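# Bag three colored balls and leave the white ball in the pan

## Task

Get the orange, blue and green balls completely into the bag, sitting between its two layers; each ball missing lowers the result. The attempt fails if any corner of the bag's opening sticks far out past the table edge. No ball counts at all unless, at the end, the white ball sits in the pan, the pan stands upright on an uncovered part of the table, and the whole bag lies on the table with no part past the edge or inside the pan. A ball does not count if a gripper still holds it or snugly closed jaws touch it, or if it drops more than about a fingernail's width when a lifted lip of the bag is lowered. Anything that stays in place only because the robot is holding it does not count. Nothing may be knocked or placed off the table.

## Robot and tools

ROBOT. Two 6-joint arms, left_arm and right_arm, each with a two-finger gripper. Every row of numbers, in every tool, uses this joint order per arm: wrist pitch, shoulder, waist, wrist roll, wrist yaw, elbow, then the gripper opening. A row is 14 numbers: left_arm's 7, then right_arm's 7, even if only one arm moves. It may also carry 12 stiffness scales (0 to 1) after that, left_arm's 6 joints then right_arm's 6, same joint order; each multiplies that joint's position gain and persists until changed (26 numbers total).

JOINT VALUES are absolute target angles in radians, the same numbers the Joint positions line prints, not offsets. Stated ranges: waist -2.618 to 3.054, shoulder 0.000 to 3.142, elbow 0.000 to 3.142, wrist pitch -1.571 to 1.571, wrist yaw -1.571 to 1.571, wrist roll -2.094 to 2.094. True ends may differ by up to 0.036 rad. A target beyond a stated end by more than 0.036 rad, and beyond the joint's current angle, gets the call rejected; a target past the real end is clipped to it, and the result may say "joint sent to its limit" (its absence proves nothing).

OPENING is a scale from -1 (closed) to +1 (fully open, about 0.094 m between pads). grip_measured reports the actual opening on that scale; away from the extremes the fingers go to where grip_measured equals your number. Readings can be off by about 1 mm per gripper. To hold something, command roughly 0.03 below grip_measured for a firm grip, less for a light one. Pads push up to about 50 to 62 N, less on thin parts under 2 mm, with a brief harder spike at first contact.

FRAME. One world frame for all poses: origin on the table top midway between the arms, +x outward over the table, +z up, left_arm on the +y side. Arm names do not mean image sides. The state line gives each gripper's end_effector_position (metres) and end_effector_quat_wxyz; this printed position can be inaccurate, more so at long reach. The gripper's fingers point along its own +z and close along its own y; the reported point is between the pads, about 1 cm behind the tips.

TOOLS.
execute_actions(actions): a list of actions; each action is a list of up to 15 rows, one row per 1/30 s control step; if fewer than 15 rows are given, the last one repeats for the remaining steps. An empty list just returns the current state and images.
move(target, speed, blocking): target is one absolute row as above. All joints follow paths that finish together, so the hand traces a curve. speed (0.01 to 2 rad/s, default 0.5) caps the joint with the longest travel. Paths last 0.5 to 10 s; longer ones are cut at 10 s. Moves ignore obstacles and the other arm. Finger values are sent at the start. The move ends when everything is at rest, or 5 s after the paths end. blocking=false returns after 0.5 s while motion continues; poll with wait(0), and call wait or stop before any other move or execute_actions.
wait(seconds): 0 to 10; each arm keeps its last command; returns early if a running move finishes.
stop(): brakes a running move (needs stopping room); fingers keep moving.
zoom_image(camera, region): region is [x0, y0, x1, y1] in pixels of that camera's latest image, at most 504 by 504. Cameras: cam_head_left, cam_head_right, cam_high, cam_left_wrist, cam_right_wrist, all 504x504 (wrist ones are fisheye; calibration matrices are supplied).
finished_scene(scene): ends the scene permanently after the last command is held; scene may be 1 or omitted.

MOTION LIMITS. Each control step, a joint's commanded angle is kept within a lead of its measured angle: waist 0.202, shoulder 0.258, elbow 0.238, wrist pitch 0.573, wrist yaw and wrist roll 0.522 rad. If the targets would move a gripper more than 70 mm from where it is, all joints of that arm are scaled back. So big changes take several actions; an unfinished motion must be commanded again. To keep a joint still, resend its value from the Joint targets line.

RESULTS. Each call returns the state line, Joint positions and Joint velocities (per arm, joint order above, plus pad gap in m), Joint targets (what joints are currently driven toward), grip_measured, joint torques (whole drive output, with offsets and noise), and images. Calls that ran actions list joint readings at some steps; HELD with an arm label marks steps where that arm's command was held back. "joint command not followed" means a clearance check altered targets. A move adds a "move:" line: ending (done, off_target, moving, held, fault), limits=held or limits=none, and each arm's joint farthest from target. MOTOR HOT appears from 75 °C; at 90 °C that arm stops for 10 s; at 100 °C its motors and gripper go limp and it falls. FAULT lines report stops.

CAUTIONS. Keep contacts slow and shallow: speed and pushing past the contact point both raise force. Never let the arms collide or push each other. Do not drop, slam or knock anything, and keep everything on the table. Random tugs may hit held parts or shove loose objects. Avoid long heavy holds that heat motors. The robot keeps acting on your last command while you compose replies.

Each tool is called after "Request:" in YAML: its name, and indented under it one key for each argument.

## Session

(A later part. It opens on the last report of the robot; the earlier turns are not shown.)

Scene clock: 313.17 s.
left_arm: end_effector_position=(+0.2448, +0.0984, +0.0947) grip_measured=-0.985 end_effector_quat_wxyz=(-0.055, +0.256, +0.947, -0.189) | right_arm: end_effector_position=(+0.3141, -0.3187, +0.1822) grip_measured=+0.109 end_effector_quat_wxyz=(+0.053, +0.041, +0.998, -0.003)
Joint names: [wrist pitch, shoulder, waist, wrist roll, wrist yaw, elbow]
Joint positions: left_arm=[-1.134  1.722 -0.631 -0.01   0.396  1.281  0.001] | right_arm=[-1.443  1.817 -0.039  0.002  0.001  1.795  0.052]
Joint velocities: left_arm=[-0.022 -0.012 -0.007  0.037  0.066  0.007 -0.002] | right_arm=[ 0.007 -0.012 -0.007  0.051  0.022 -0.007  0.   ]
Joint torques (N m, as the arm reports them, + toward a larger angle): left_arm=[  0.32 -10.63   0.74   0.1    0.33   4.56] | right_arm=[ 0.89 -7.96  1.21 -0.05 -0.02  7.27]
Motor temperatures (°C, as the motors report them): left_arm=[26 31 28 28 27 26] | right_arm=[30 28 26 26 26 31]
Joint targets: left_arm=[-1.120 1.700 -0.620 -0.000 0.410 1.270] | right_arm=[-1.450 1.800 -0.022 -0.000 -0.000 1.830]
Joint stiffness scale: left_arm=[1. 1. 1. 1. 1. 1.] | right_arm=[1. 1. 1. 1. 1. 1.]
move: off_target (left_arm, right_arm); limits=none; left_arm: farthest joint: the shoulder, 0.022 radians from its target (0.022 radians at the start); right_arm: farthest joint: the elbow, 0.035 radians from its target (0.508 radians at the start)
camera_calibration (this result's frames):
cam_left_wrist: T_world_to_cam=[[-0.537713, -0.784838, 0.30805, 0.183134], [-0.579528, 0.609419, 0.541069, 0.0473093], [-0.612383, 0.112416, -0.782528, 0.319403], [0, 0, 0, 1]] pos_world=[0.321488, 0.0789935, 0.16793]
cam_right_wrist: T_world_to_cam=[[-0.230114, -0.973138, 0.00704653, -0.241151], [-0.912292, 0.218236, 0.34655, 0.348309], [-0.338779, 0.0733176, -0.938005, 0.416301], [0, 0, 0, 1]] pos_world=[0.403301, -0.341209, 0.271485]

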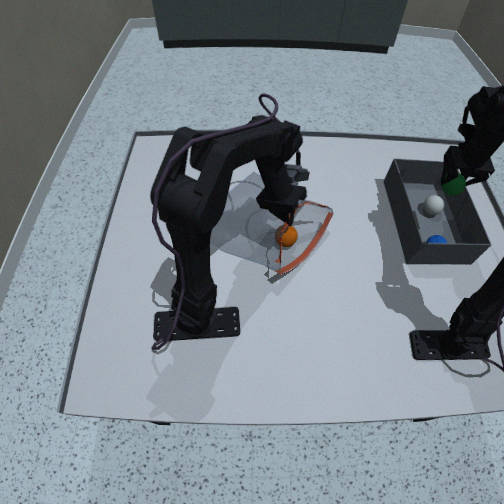

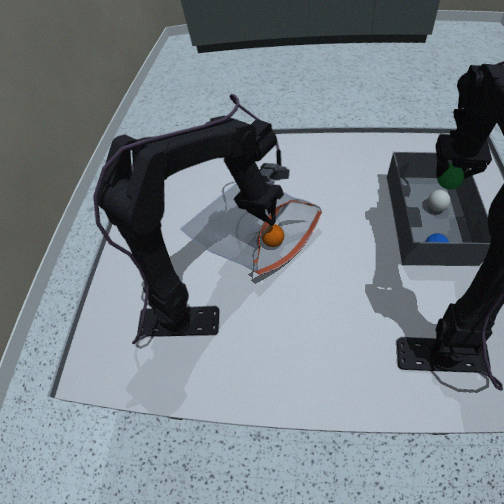

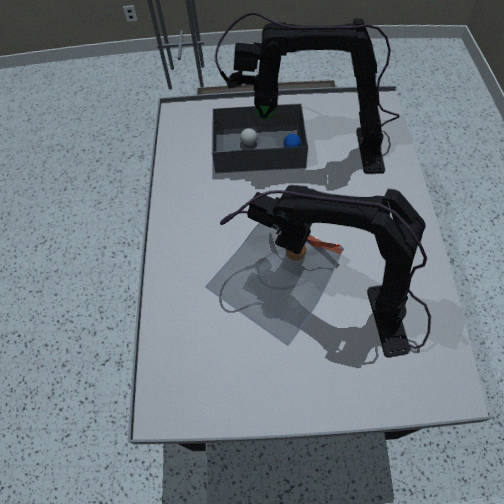

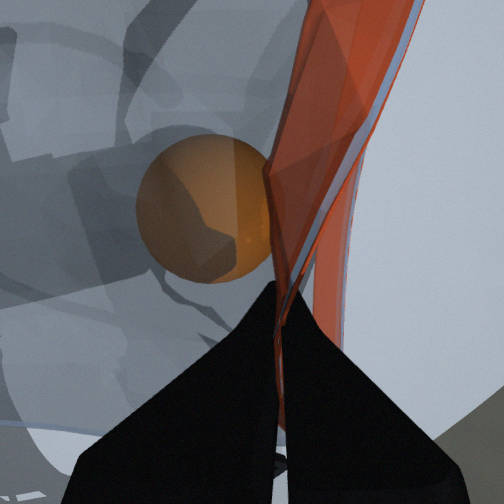

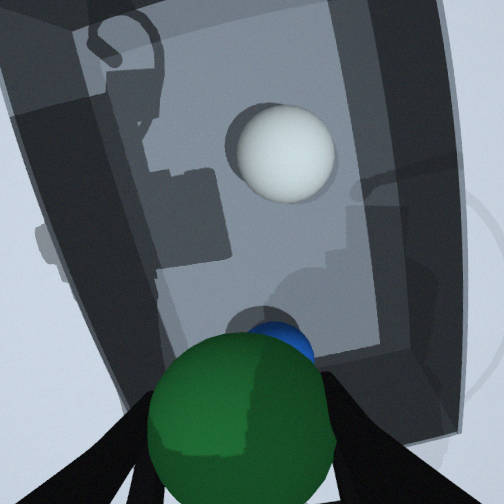

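Request:
move:
  target: [-1.12,1.70,-0.62,0,0.41,1.27,-1, -1.3,1.6,0.5,0,0,1.56,0.10]
  speed: 0.6

Request:
move:
  target: [-1.12,1.70,-0.62,0,0.41,1.27,-1, 0.575,1.295,0.95,0,0,0.34,0.10]
  speed: 0.9

Request:
move:
  target: [-1.12,1.70,-0.62,0,0.41,1.27,-1, 0.845,1.74,0.95,0,0,0.56,0.10]
  speed: 0.3

Scene clock: 320.23 s.
left_arm: end_effector_position=(+0.2448, +0.0984, +0.0947) grip_measured=-0.985 end_effector_quat_wxyz=(-0.055, +0.256, +0.947, -0.189) | right_arm: end_effector_position=(+0.2569, -0.1433, +0.1884) grip_measured=+0.109 end_effector_quat_wxyz=(+0.102, -0.224, +0.969, +0.024)
Joint names: [wrist pitch, shoulder, waist, wrist roll, wrist yaw, elbow]
Joint positions: left_arm=[-1.134  1.722 -0.631 -0.01   0.396  1.281  0.001] | right_arm=[-1.316  1.622  0.497  0.002 -0.001  1.578  0.052]
Joint velocities: left_arm=[-0.095  0.017 -0.007  0.081 -0.022  0.002 -0.001] | right_arm=[-0.022  0.007  0.002 -0.037  0.051 -0.022 -0.   ]
Joint torques (N m, as the arm reports them, + toward a larger angle): left_arm=[  0.32 -10.62   0.71   0.1    0.32   4.53] | right_arm=[ 1.33 -7.13  0.24 -0.05 -0.01  4.03]
Motor temperatures (°C, as the motors report them): left_arm=[26 31 28 28 27 26] | right_arm=[30 29 26 26 26 31]
Joint targets: left_arm=[-1.120 1.700 -0.620 -0.000 0.410 1.270] | right_arm=[-1.300 1.600 0.500 0.000 -0.000 1.560]
Joint stiffness scale: left_arm=[1. 1. 1. 1. 1. 1.] | right_arm=[1. 1. 1. 1. 1. 1.]
move: off_target (left_arm, right_arm); limits=none; left_arm: farthest joint: the shoulder, 0.022 radians from its target (0.022 radians at the start); right_arm: farthest joint: the shoulder, 0.022 radians from its target (0.217 radians at the start)
camera_calibration (this result's frames):
cam_left_wrist: T_world_to_cam=[[-0.537651, -0.784738, 0.308412, 0.183008], [-0.579423, 0.609596, 0.540982, 0.0472746], [-0.612536, 0.112159, -0.782445, 0.319465], [0, 0, 0, 1]] pos_world=[0.32147, 0.0789637, 0.167948]
cam_right_wrist: T_world_to_cam=[[0.299935, -0.9539, -0.0106831, -0.213787], [-0.923389, -0.293118, 0.247859, 0.203808], [-0.239564, -0.0644771, -0.968737, 0.35043], [0, 0, 0, 1]] pos_world=[0.336267, -0.121597, 0.286675]

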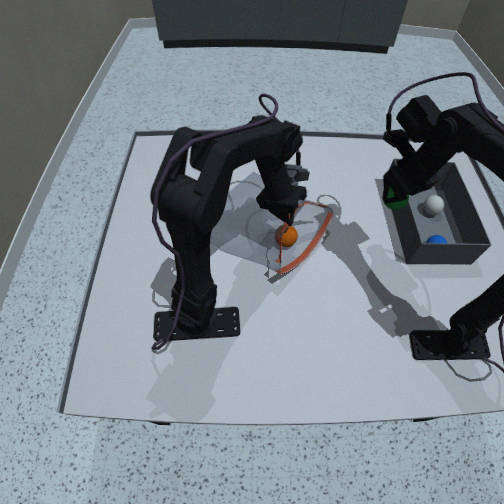

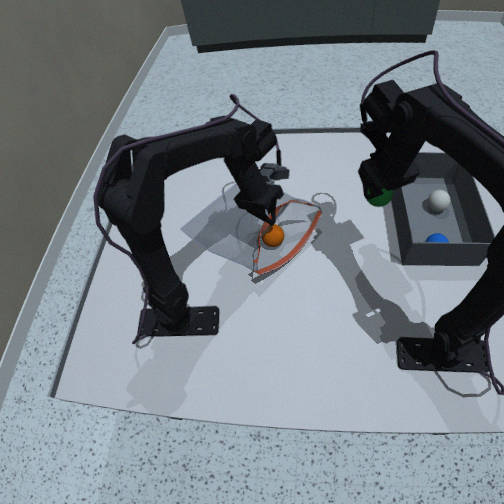

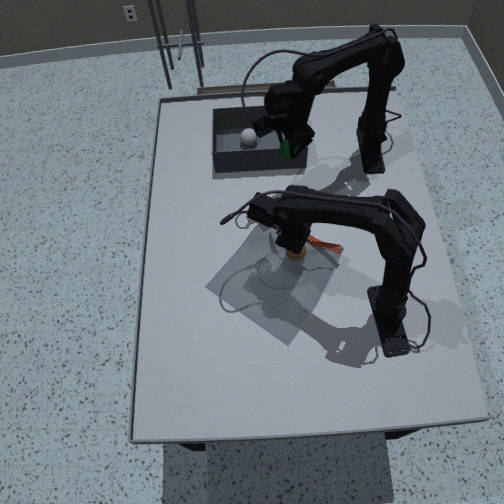

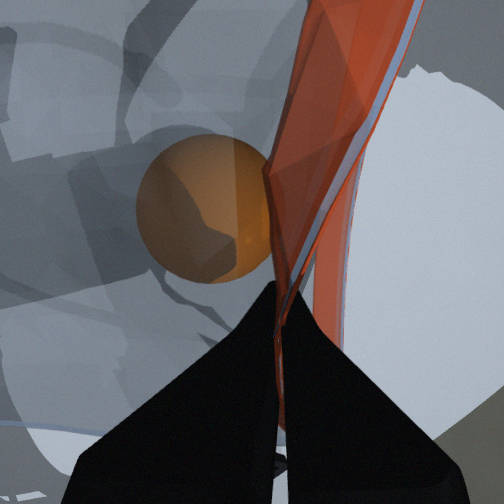

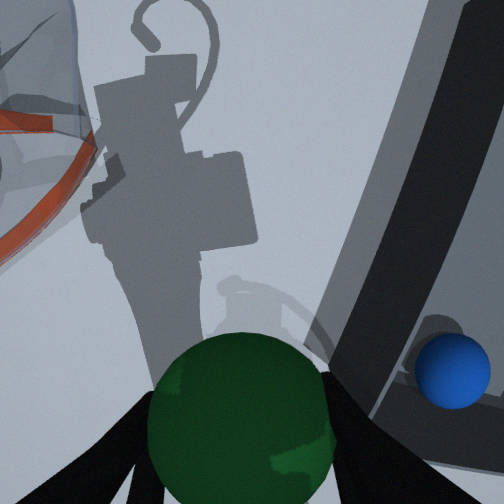

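Scene clock: 323.23 s.
left_arm: end_effector_position=(+0.2448, +0.0984, +0.0947) grip_measured=-0.985 end_effector_quat_wxyz=(-0.055, +0.256, +0.947, -0.189) | right_arm: end_effector_position=(+0.1890, -0.0005, +0.1084) grip_measured=+0.109 end_effector_quat_wxyz=(+0.494, -0.362, +0.753, +0.239)
Joint names: [wrist pitch, shoulder, waist, wrist roll, wrist yaw, elbow]
Joint positions: left_arm=[-1.134  1.722 -0.631 -0.01   0.396  1.281  0.001] | right_arm=[ 0.554  1.316  0.938  0.002 -0.001  0.353  0.052]
Joint velocities: left_arm=[ 0.037  0.007  0.002 -0.11  -0.066 -0.022 -0.001] | right_arm=[ 0.037 -0.002 -0.027 -0.037 -0.022 -0.002 -0.001]
Joint torques (N m, as the arm reports them, + toward a larger angle): left_arm=[  0.32 -10.65   0.72   0.1    0.33   4.55] | right_arm=[ 2.69 -4.62  0.84 -0.05 -0.01  4.29]
Motor temperatures (°C, as the motors report them): left_arm=[26 31 28 28 27 26] | right_arm=[30 28 26 26 26 31]
Joint targets: left_arm=[-1.120 1.700 -0.620 0.000 0.410 1.270] | right_arm=[0.575 1.295 0.950 0.000 0.000 0.340]
Joint stiffness scale: left_arm=[1. 1. 1. 1. 1. 1.] | right_arm=[1. 1. 1. 1. 1. 1.]
move: off_target (left_arm, right_arm); limits=none; left_arm: farthest joint: the shoulder, 0.022 radians from its target (0.022 radians at the start); right_arm: farthest joint: the shoulder, 0.021 radians from its target (0.327 radians at the start)
camera_calibration (this result's frames):
cam_left_wrist: T_world_to_cam=[[-0.537713, -0.784838, 0.30805, 0.183134], [-0.579528, 0.609419, 0.541069, 0.0473093], [-0.612383, 0.112416, -0.782528, 0.319403], [0, 0, 0, 1]] pos_world=[0.321488, 0.0789935, 0.16793]
cam_right_wrist: T_world_to_cam=[[0.7233, -0.678373, -0.129029, -0.12512], [-0.585114, -0.502853, -0.636223, 0.234637], [0.366714, 0.535676, -0.760639, 0.129056], [0, 0, 0, 1]] pos_world=[0.180462, -0.0360225, 0.231303]

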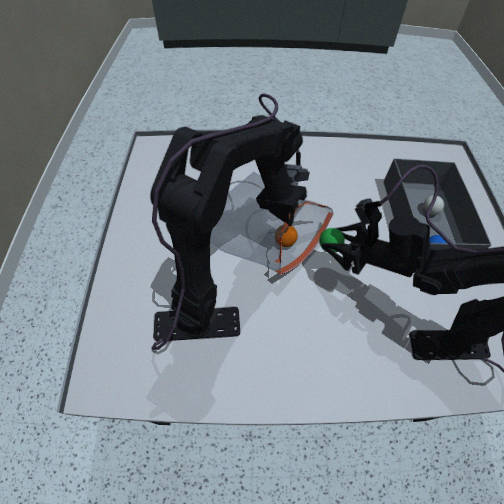

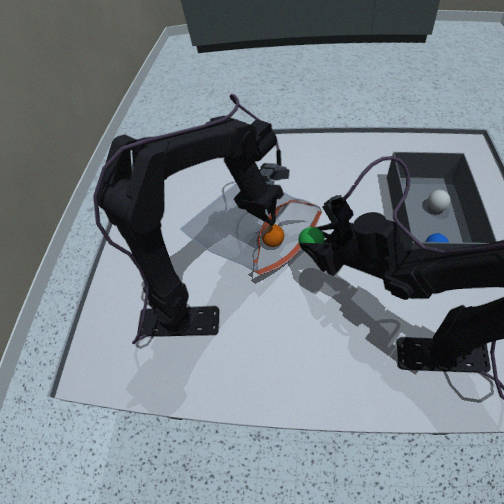

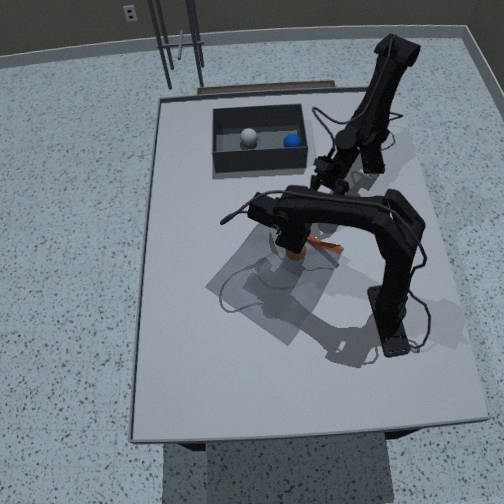

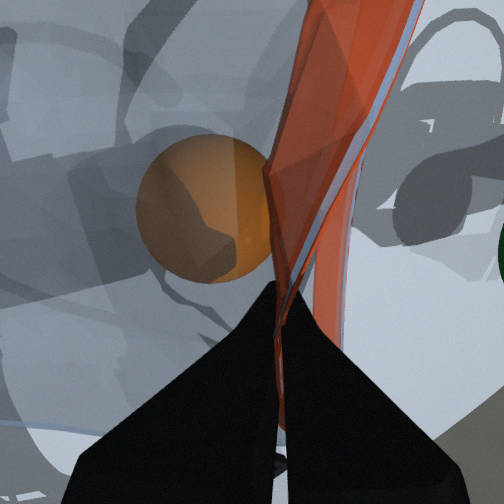

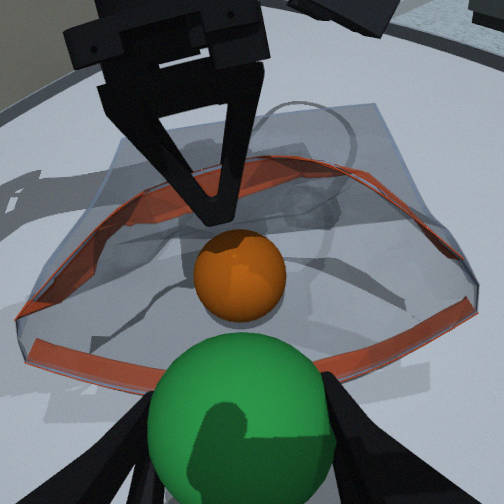

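Scene clock: 325.30 s.
left_arm: end_effector_position=(+0.2448, +0.0984, +0.0947) grip_measured=-0.985 end_effector_quat_wxyz=(-0.055, +0.256, +0.947, -0.189) | right_arm: end_effector_position=(+0.2290, +0.0496, +0.0745) grip_measured=+0.109 end_effector_quat_wxyz=(+0.500, -0.360, +0.750, +0.242)
Joint names: [wrist pitch, shoulder, waist, wrist roll, wrist yaw, elbow]
Joint positions: left_arm=[-1.134  1.722 -0.631 -0.01   0.396  1.281  0.001] | right_arm=[ 0.824  1.739  0.938  0.002 -0.001  0.521  0.052]
Joint velocities: left_arm=[-0.022 -0.007  0.007 -0.037  0.022 -0.007  0.001] | right_arm=[ 0.022 -0.012  0.007 -0.022  0.037 -0.022 -0.001]
Joint torques (N m, as the arm reports them, + toward a larger angle): left_arm=[  0.32 -10.61   0.74   0.1    0.32   4.55] | right_arm=[ 2.7  -5.46  0.85 -0.05 -0.01  6.75]
Motor temperatures (°C, as the motors report them): left_arm=[26 31 28 28 27 26] | right_arm=[31 28 26 26 26 31]
Joint targets: left_arm=[-1.120 1.700 -0.620 0.000 0.410 1.270] | right_arm=[0.845 1.740 0.950 0.000 0.000 0.560]
Joint stiffness scale: left_arm=[1. 1. 1. 1. 1. 1.] | right_arm=[1. 1. 1. 1. 1. 1.]
move: off_target (left_arm, right_arm); limits=none; left_arm: farthest joint: the shoulder, 0.022 radians from its target (0.022 radians at the start); right_arm: farthest joint: the elbow, 0.039 radians from its target (0.207 radians at the start)
camera_calibration (this result's frames):
cam_left_wrist: T_world_to_cam=[[-0.537651, -0.784738, 0.308412, 0.183008], [-0.579423, 0.609596, 0.540982, 0.0472746], [-0.612536, 0.112159, -0.782445, 0.319465], [0, 0, 0, 1]] pos_world=[0.32147, 0.0789637, 0.167948]
cam_right_wrist: T_world_to_cam=[[0.724565, -0.676788, -0.130246, -0.124716], [-0.578848, -0.495005, -0.648001, 0.260717], [0.374087, 0.544912, -0.75042, 0.0588524], [0, 0, 0, 1]] pos_world=[0.219264, 0.012581, 0.196865]

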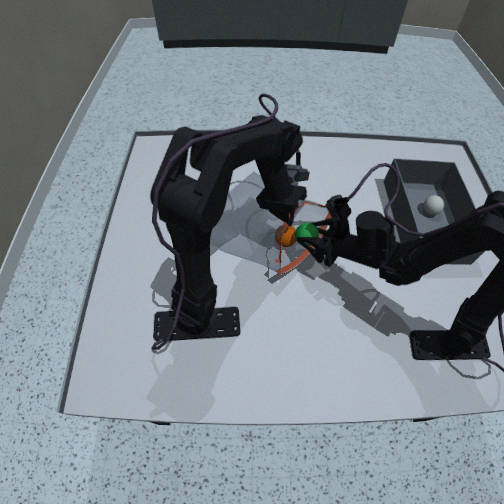

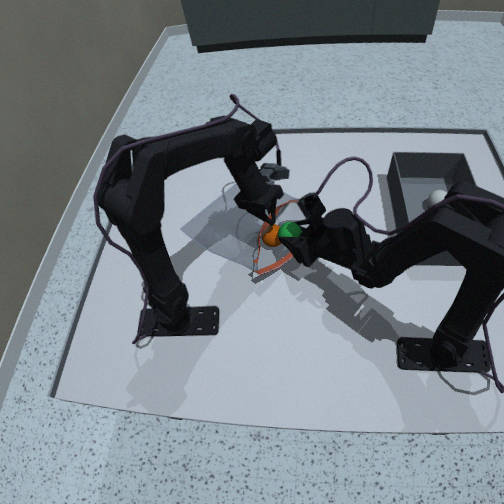

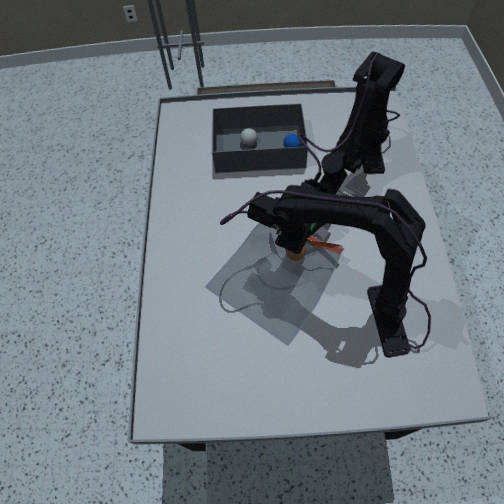

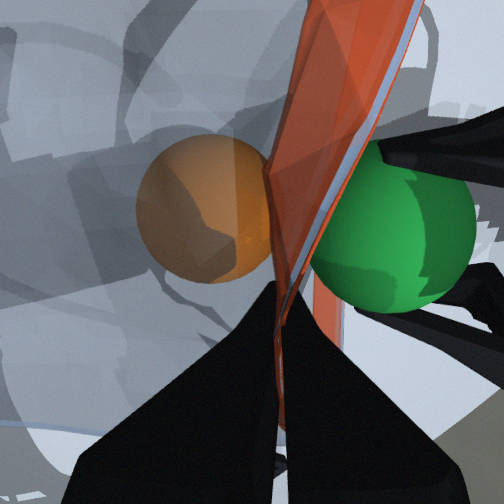

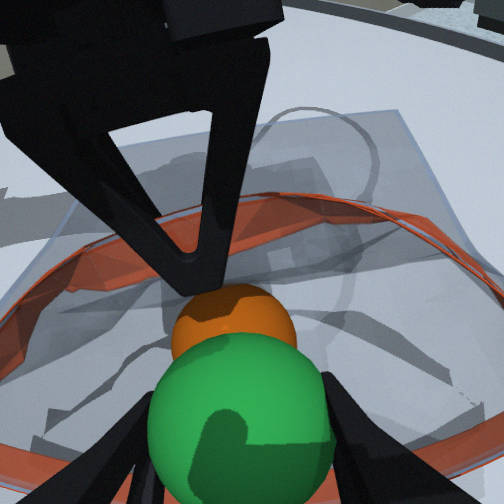

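Request:
move:
  target: [-1.12,1.70,-0.62,0,0.41,1.27,-1, 1.255,2.02,0.95,0,0,0.47,0.10]
  speed: 0.2

Request:
move:
  target: [-1.12,1.70,-0.62,0,0.41,1.27,-1, 1.13,2.152,0.95,0,0,0.756,0.10]
  speed: 0.1

Scene clock: 330.53 s.
left_arm: end_effector_position=(+0.2449, +0.0985, +0.0946) grip_measured=-0.985 end_effector_quat_wxyz=(-0.055, +0.256, +0.947, -0.188) | right_arm: end_effector_position=(+0.2342, +0.0560, +0.0429) grip_measured=+0.109 end_effector_quat_wxyz=(+0.537, -0.348, +0.724, +0.259)
Joint names: [wrist pitch, shoulder, waist, wrist roll, wrist yaw, elbow]
Joint positions: left_arm=[-1.134  1.722 -0.631 -0.01   0.395  1.281  0.001] | right_arm=[ 1.233  2.017  0.938  0.002 -0.001  0.492  0.052]
Joint velocities: left_arm=[-0.007 -0.017 -0.002 -0.022 -0.022 -0.007 -0.   ] | right_arm=[ 0.037 -0.002 -0.012 -0.022  0.022 -0.002  0.   ]
Joint torques (N m, as the arm reports them, + toward a larger angle): left_arm=[  0.31 -10.65   0.7    0.1    0.33   4.53] | right_arm=[ 2.74 -6.14  0.84 -0.05  0.    1.67]
Motor temperatures (°C, as the motors report them): left_arm=[26 31 28 28 27 26] | right_arm=[32 28 26 26 26 31]
Joint targets: left_arm=[-1.120 1.700 -0.620 -0.000 0.410 1.270] | right_arm=[1.255 2.020 0.950 -0.000 -0.000 0.470]
Joint stiffness scale: left_arm=[1. 1. 1. 1. 1. 1.] | right_arm=[1. 1. 1. 1. 1. 1.]
move: off_target (left_arm, right_arm); limits=none; left_arm: farthest joint: the shoulder, 0.022 radians from its target (0.022 radians at the start); right_arm: farthest joint: the elbow, 0.022 radians from its target (0.051 radians at the start)
camera_calibration (this result's frames):
cam_left_wrist: T_world_to_cam=[[-0.537774, -0.784938, 0.307687, 0.183261], [-0.579633, 0.609243, 0.541155, 0.0473441], [-0.612229, 0.112674, -0.782611, 0.319341], [0, 0, 0, 1]] pos_world=[0.321506, 0.0790233, 0.167912]
cam_right_wrist: T_world_to_cam=[[0.732945, -0.666291, -0.137289, -0.130444], [-0.536008, -0.441343, -0.719661, 0.236457], [0.418912, 0.60106, -0.680617, 0.013062], [0, 0, 0, 1]] pos_world=[0.216879, 0.00959348, 0.16115]

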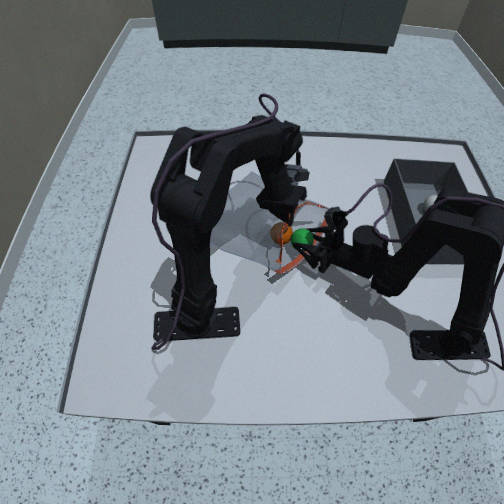

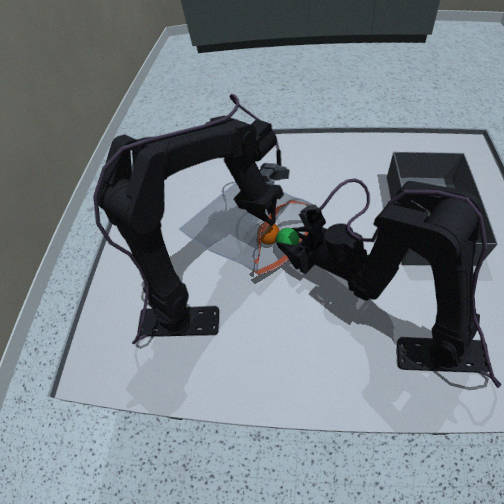

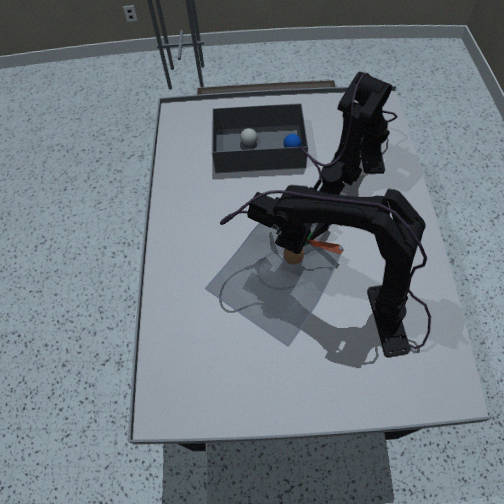

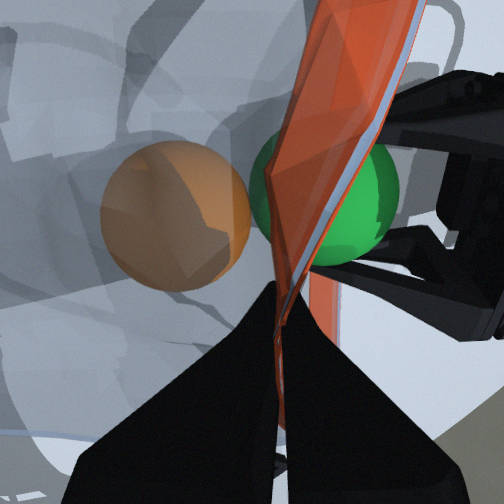

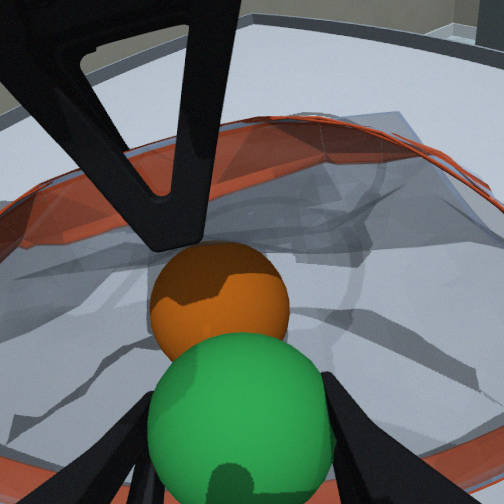

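Scene clock: 333.47 s.
left_arm: end_effector_position=(+0.2449, +0.0986, +0.0946) grip_measured=-0.985 end_effector_quat_wxyz=(-0.055, +0.256, +0.947, -0.188) | right_arm: end_effector_position=(+0.2671, +0.0972, +0.0325) grip_measured=+0.109 end_effector_quat_wxyz=(+0.535, -0.348, +0.725, +0.259)
Joint names: [wrist pitch, shoulder, waist, wrist roll, wrist yaw, elbow]
Joint positions: left_arm=[-1.134  1.722 -0.631 -0.01   0.394  1.281  0.001] | right_arm=[ 1.133  2.15   0.938  0.002 -0.001  0.719  0.052]
Joint velocities: left_arm=[-0.007  0.007 -0.017 -0.095  0.007 -0.007  0.001] | right_arm=[ 0.007  0.002  0.007 -0.007 -0.081  0.007  0.001]
Joint torques (N m, as the arm reports them, + toward a larger angle): left_arm=[  0.33 -10.63   0.71   0.11   0.33   4.52] | right_arm=[ 2.47 -7.53  0.85 -0.05 -0.01  5.77]
Motor temperatures (°C, as the motors report them): left_arm=[26 31 28 28 27 26] | right_arm=[32 28 26 26 26 31]
Joint targets: left_arm=[-1.120 1.700 -0.620 0.000 0.410 1.270] | right_arm=[1.130 2.152 0.950 0.000 0.000 0.756]
Joint stiffness scale: left_arm=[1. 1. 1. 1. 1. 1.] | right_arm=[1. 1. 1. 1. 1. 1.]
move: off_target (left_arm, right_arm); limits=none; left_arm: farthest joint: the shoulder, 0.022 radians from its target (0.022 radians at the start); right_arm: farthest joint: the elbow, 0.037 radians from its target (0.264 radians at the start)
camera_calibration (this result's frames):
cam_left_wrist: T_world_to_cam=[[-0.537958, -0.785237, 0.3066, 0.183642], [-0.579947, 0.608714, 0.541413, 0.0474484], [-0.61177, 0.113446, -0.782859, 0.319155], [0, 0, 0, 1]] pos_world=[0.321559, 0.0791128, 0.16786]
cam_right_wrist: T_world_to_cam=[[0.732521, -0.666822, -0.136972, -0.128386], [-0.538229, -0.444125, -0.716284, 0.265474], [0.416801, 0.598415, -0.684234, -0.0316653], [0, 0, 0, 1]] pos_world=[0.250129, 0.0512419, 0.150903]

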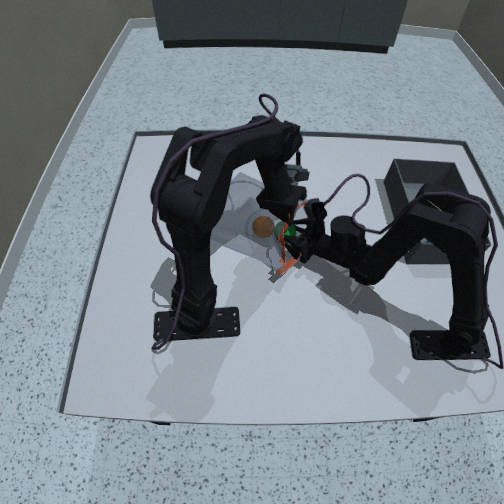

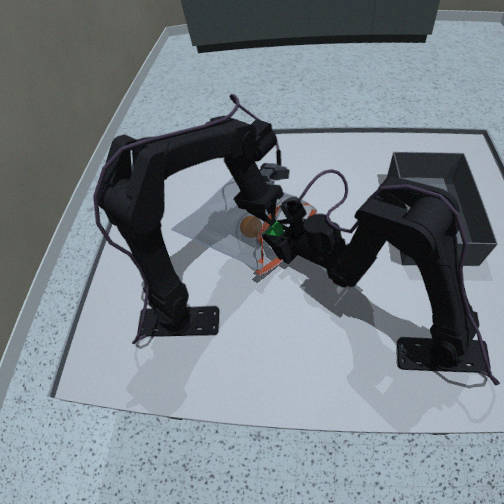

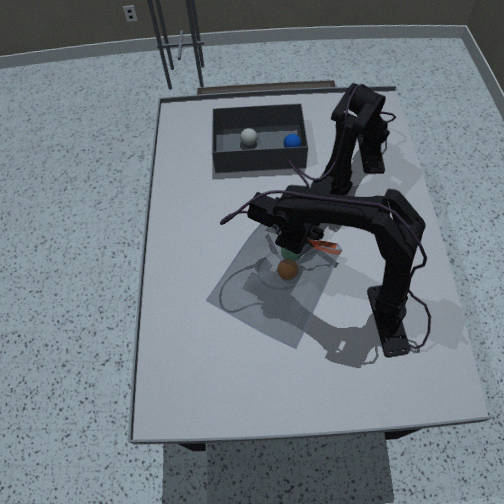

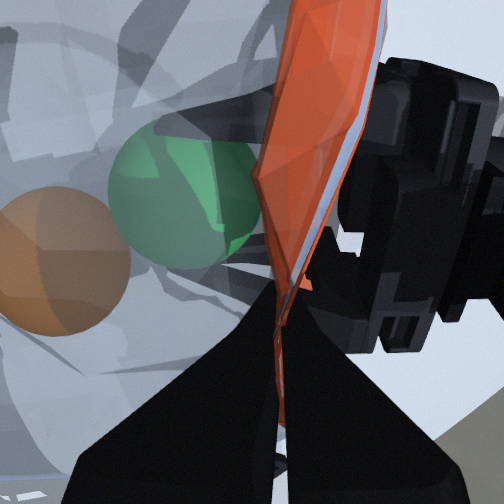

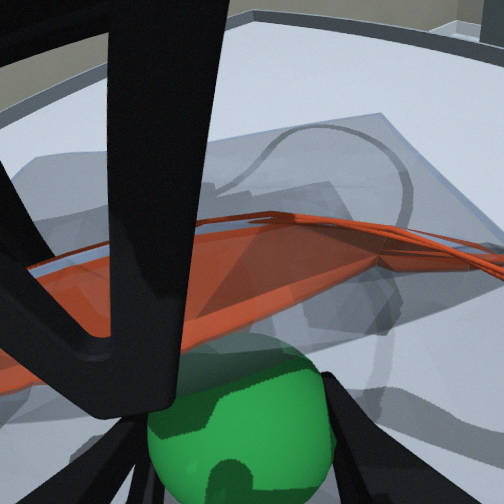

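Request:
move:
  target: [-1.12,1.70,-0.62,0,0.41,1.27,-1, 1.13,2.152,0.95,0,0,0.756,0.4]
  speed: 0.1

Request:
move:
  target: [-1.12,1.70,-0.62,0,0.41,1.27,-1, 1.245,2.01,0.95,0,0,0.49,0.4]
  speed: 0.2

Scene clock: 340.20 s.
left_arm: end_effector_position=(+0.2449, +0.0985, +0.0946) grip_measured=-0.985 end_effector_quat_wxyz=(-0.055, +0.256, +0.947, -0.188) | right_arm: end_effector_position=(+0.2671, +0.0972, +0.0325) grip_measured=+0.397 end_effector_quat_wxyz=(+0.535, -0.348, +0.725, +0.259)
Joint names: [wrist pitch, shoulder, waist, wrist roll, wrist yaw, elbow]
Joint positions: left_arm=[-1.134  1.722 -0.631 -0.01   0.395  1.281  0.001] | right_arm=[ 1.133  2.15   0.938  0.002 -0.001  0.719  0.066]
Joint velocities: left_arm=[-0.022  0.002 -0.017 -0.022 -0.007  0.012  0.001] | right_arm=[ 0.037 -0.002  0.007 -0.007 -0.022 -0.002 -0.001]
Joint torques (N m, as the arm reports them, + toward a larger angle): left_arm=[  0.32 -10.59   0.7    0.1    0.33   4.56] | right_arm=[ 2.46 -7.5   0.85 -0.05 -0.01  5.8 ]
Motor temperatures (°C, as the motors report them): left_arm=[26 31 28 28 27 26] | right_arm=[33 28 26 26 26 31]
Joint targets: left_arm=[-1.120 1.700 -0.620 -0.000 0.410 1.270] | right_arm=[1.130 2.152 0.950 0.000 -0.000 0.756]
Joint stiffness scale: left_arm=[1. 1. 1. 1. 1. 1.] | right_arm=[1. 1. 1. 1. 1. 1.]
move: off_target (left_arm, right_arm); limits=none; left_arm: farthest joint: the shoulder, 0.022 radians from its target (0.022 radians at the start); right_arm: farthest joint: the elbow, 0.037 radians from its target (0.037 radians at the start)
camera_calibration (this result's frames):
cam_left_wrist: T_world_to_cam=[[-0.537836, -0.785038, 0.307325, 0.183388], [-0.579737, 0.609067, 0.541241, 0.0473788], [-0.612076, 0.112931, -0.782694, 0.319279], [0, 0, 0, 1]] pos_world=[0.321523, 0.0790531, 0.167895]
cam_right_wrist: T_world_to_cam=[[0.732521, -0.666822, -0.136972, -0.128386], [-0.538229, -0.444125, -0.716284, 0.265474], [0.416801, 0.598415, -0.684234, -0.0316653], [0, 0, 0, 1]] pos_world=[0.250129, 0.0512419, 0.150903]

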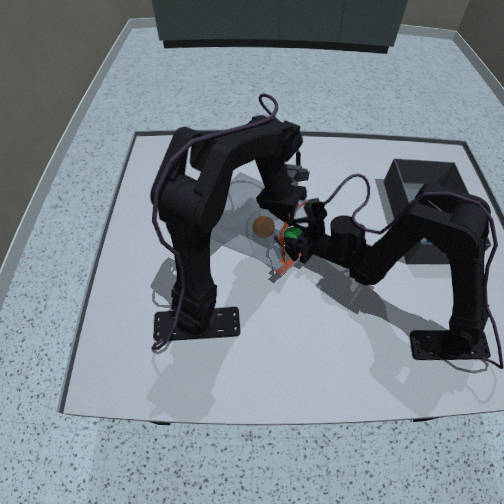

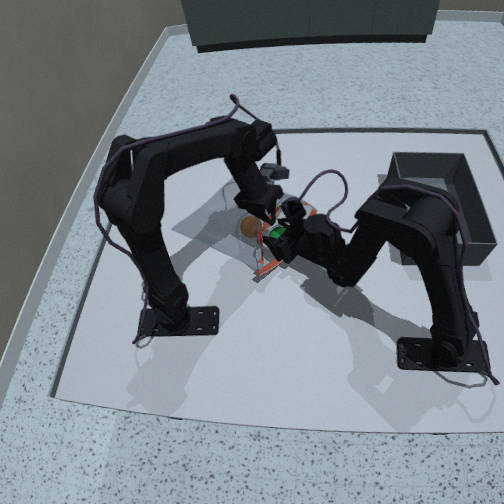

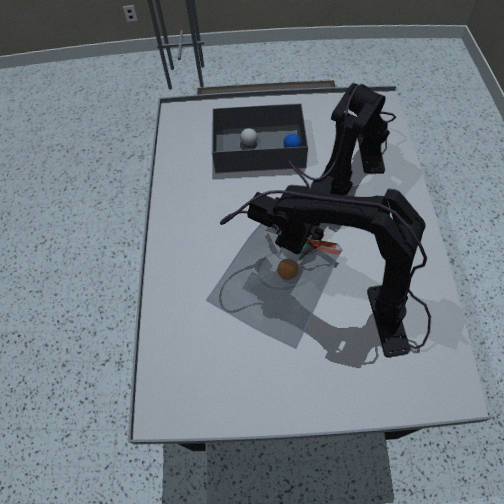

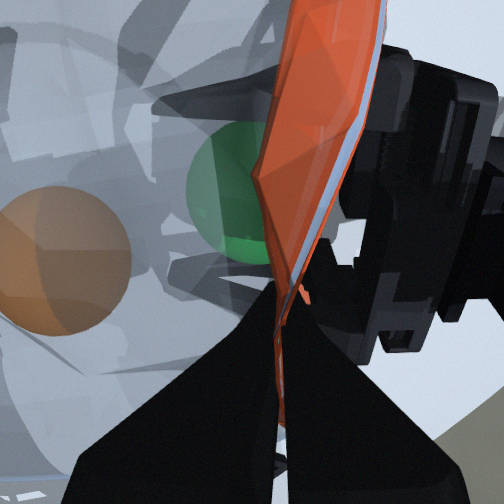

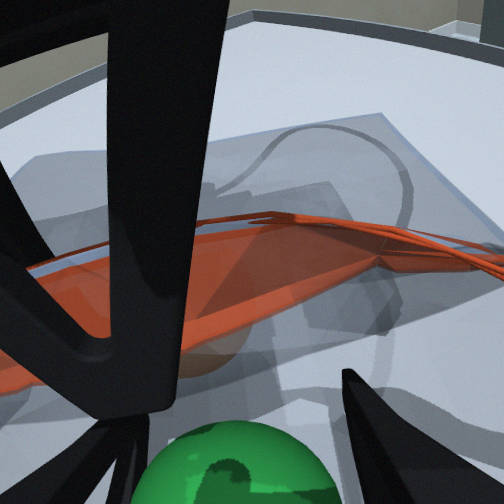

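Scene clock: 341.87 s.
left_arm: end_effector_position=(+0.2449, +0.0985, +0.0946) grip_measured=-0.985 end_effector_quat_wxyz=(-0.055, +0.256, +0.947, -0.188) | right_arm: end_effector_position=(+0.2372, +0.0598, +0.0414) grip_measured=+0.397 end_effector_quat_wxyz=(+0.537, -0.348, +0.724, +0.259)
Joint names: [wrist pitch, shoulder, waist, wrist roll, wrist yaw, elbow]
Joint positions: left_arm=[-1.134  1.722 -0.631 -0.01   0.395  1.281  0.001] | right_arm=[ 1.227  2.032  0.938  0.002 -0.001  0.512  0.066]
Joint velocities: left_arm=[-0.007 -0.007 -0.002  0.007  0.125 -0.007 -0.001] | right_arm=[-0.051 -0.002 -0.007  0.081 -0.037 -0.012 -0.001]
Joint torques (N m, as the arm reports them, + toward a larger angle): left_arm=[  0.33 -10.62   0.71   0.1    0.33   4.56] | right_arm=[ 2.69 -8.08  0.84 -0.05 -0.01  1.68]
Motor temperatures (°C, as the motors report them): left_arm=[26 31 28 28 27 26] | right_arm=[33 28 26 26 26 31]
Joint targets: left_arm=[-1.120 1.700 -0.620 -0.000 0.410 1.270] | right_arm=[1.245 2.010 0.950 -0.000 0.000 0.490]
Joint stiffness scale: left_arm=[1. 1. 1. 1. 1. 1.] | right_arm=[1. 1. 1. 1. 1. 1.]
move: off_target (left_arm, right_arm); limits=none; left_arm: farthest joint: the shoulder, 0.022 radians from its target (0.022 radians at the start); right_arm: farthest joint: the shoulder, 0.022 radians from its target (0.140 radians at the start)
camera_calibration (this result's frames):
cam_left_wrist: T_world_to_cam=[[-0.537774, -0.784938, 0.307687, 0.183261], [-0.579633, 0.609243, 0.541155, 0.0473441], [-0.612229, 0.112674, -0.782611, 0.319341], [0, 0, 0, 1]] pos_world=[0.321506, 0.0790233, 0.167912]
cam_right_wrist: T_world_to_cam=[[0.73288, -0.666373, -0.13724, -0.130333], [-0.53635, -0.441772, -0.719143, 0.238685], [0.418588, 0.600654, -0.681175, 0.00866631], [0, 0, 0, 1]] pos_world=[0.219909, 0.013389, 0.159665]

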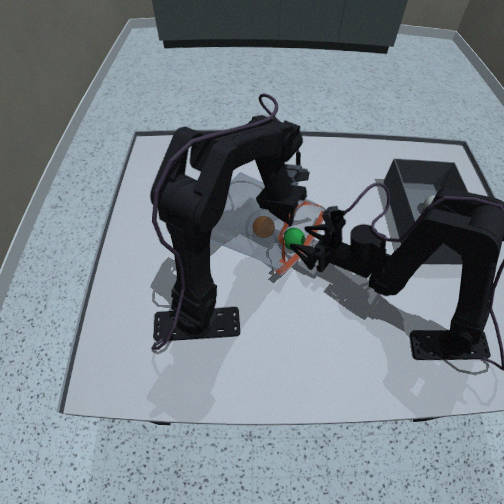

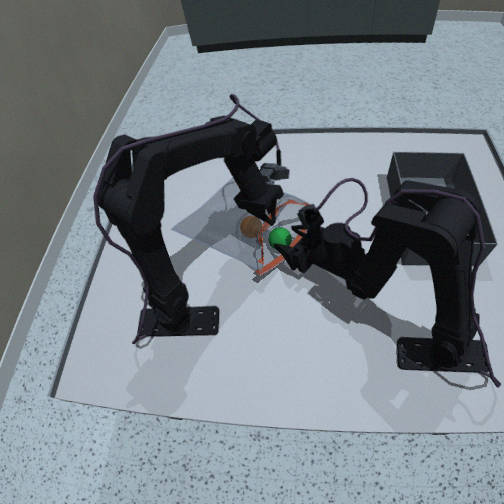

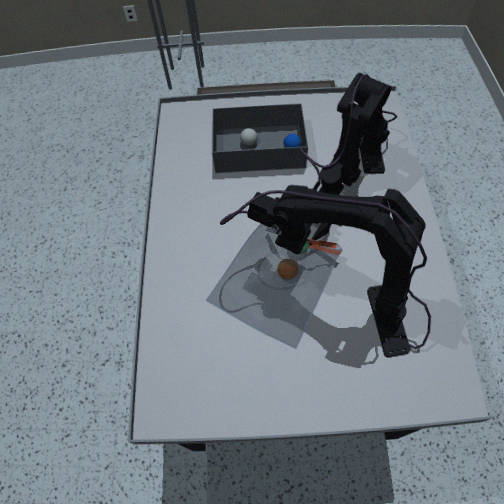

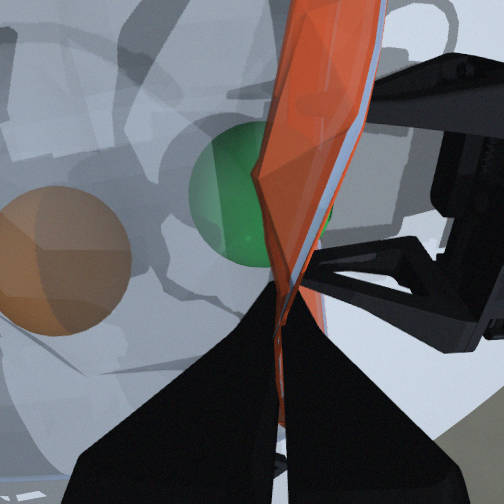

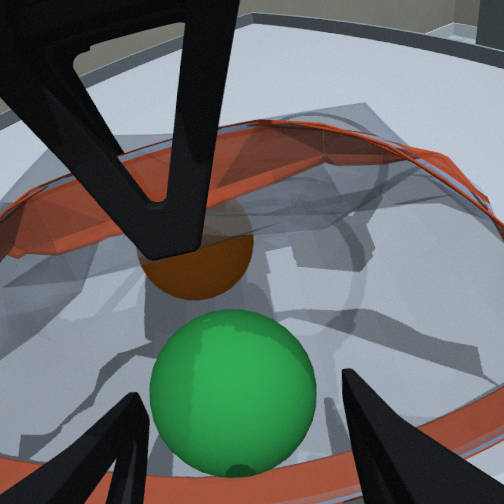

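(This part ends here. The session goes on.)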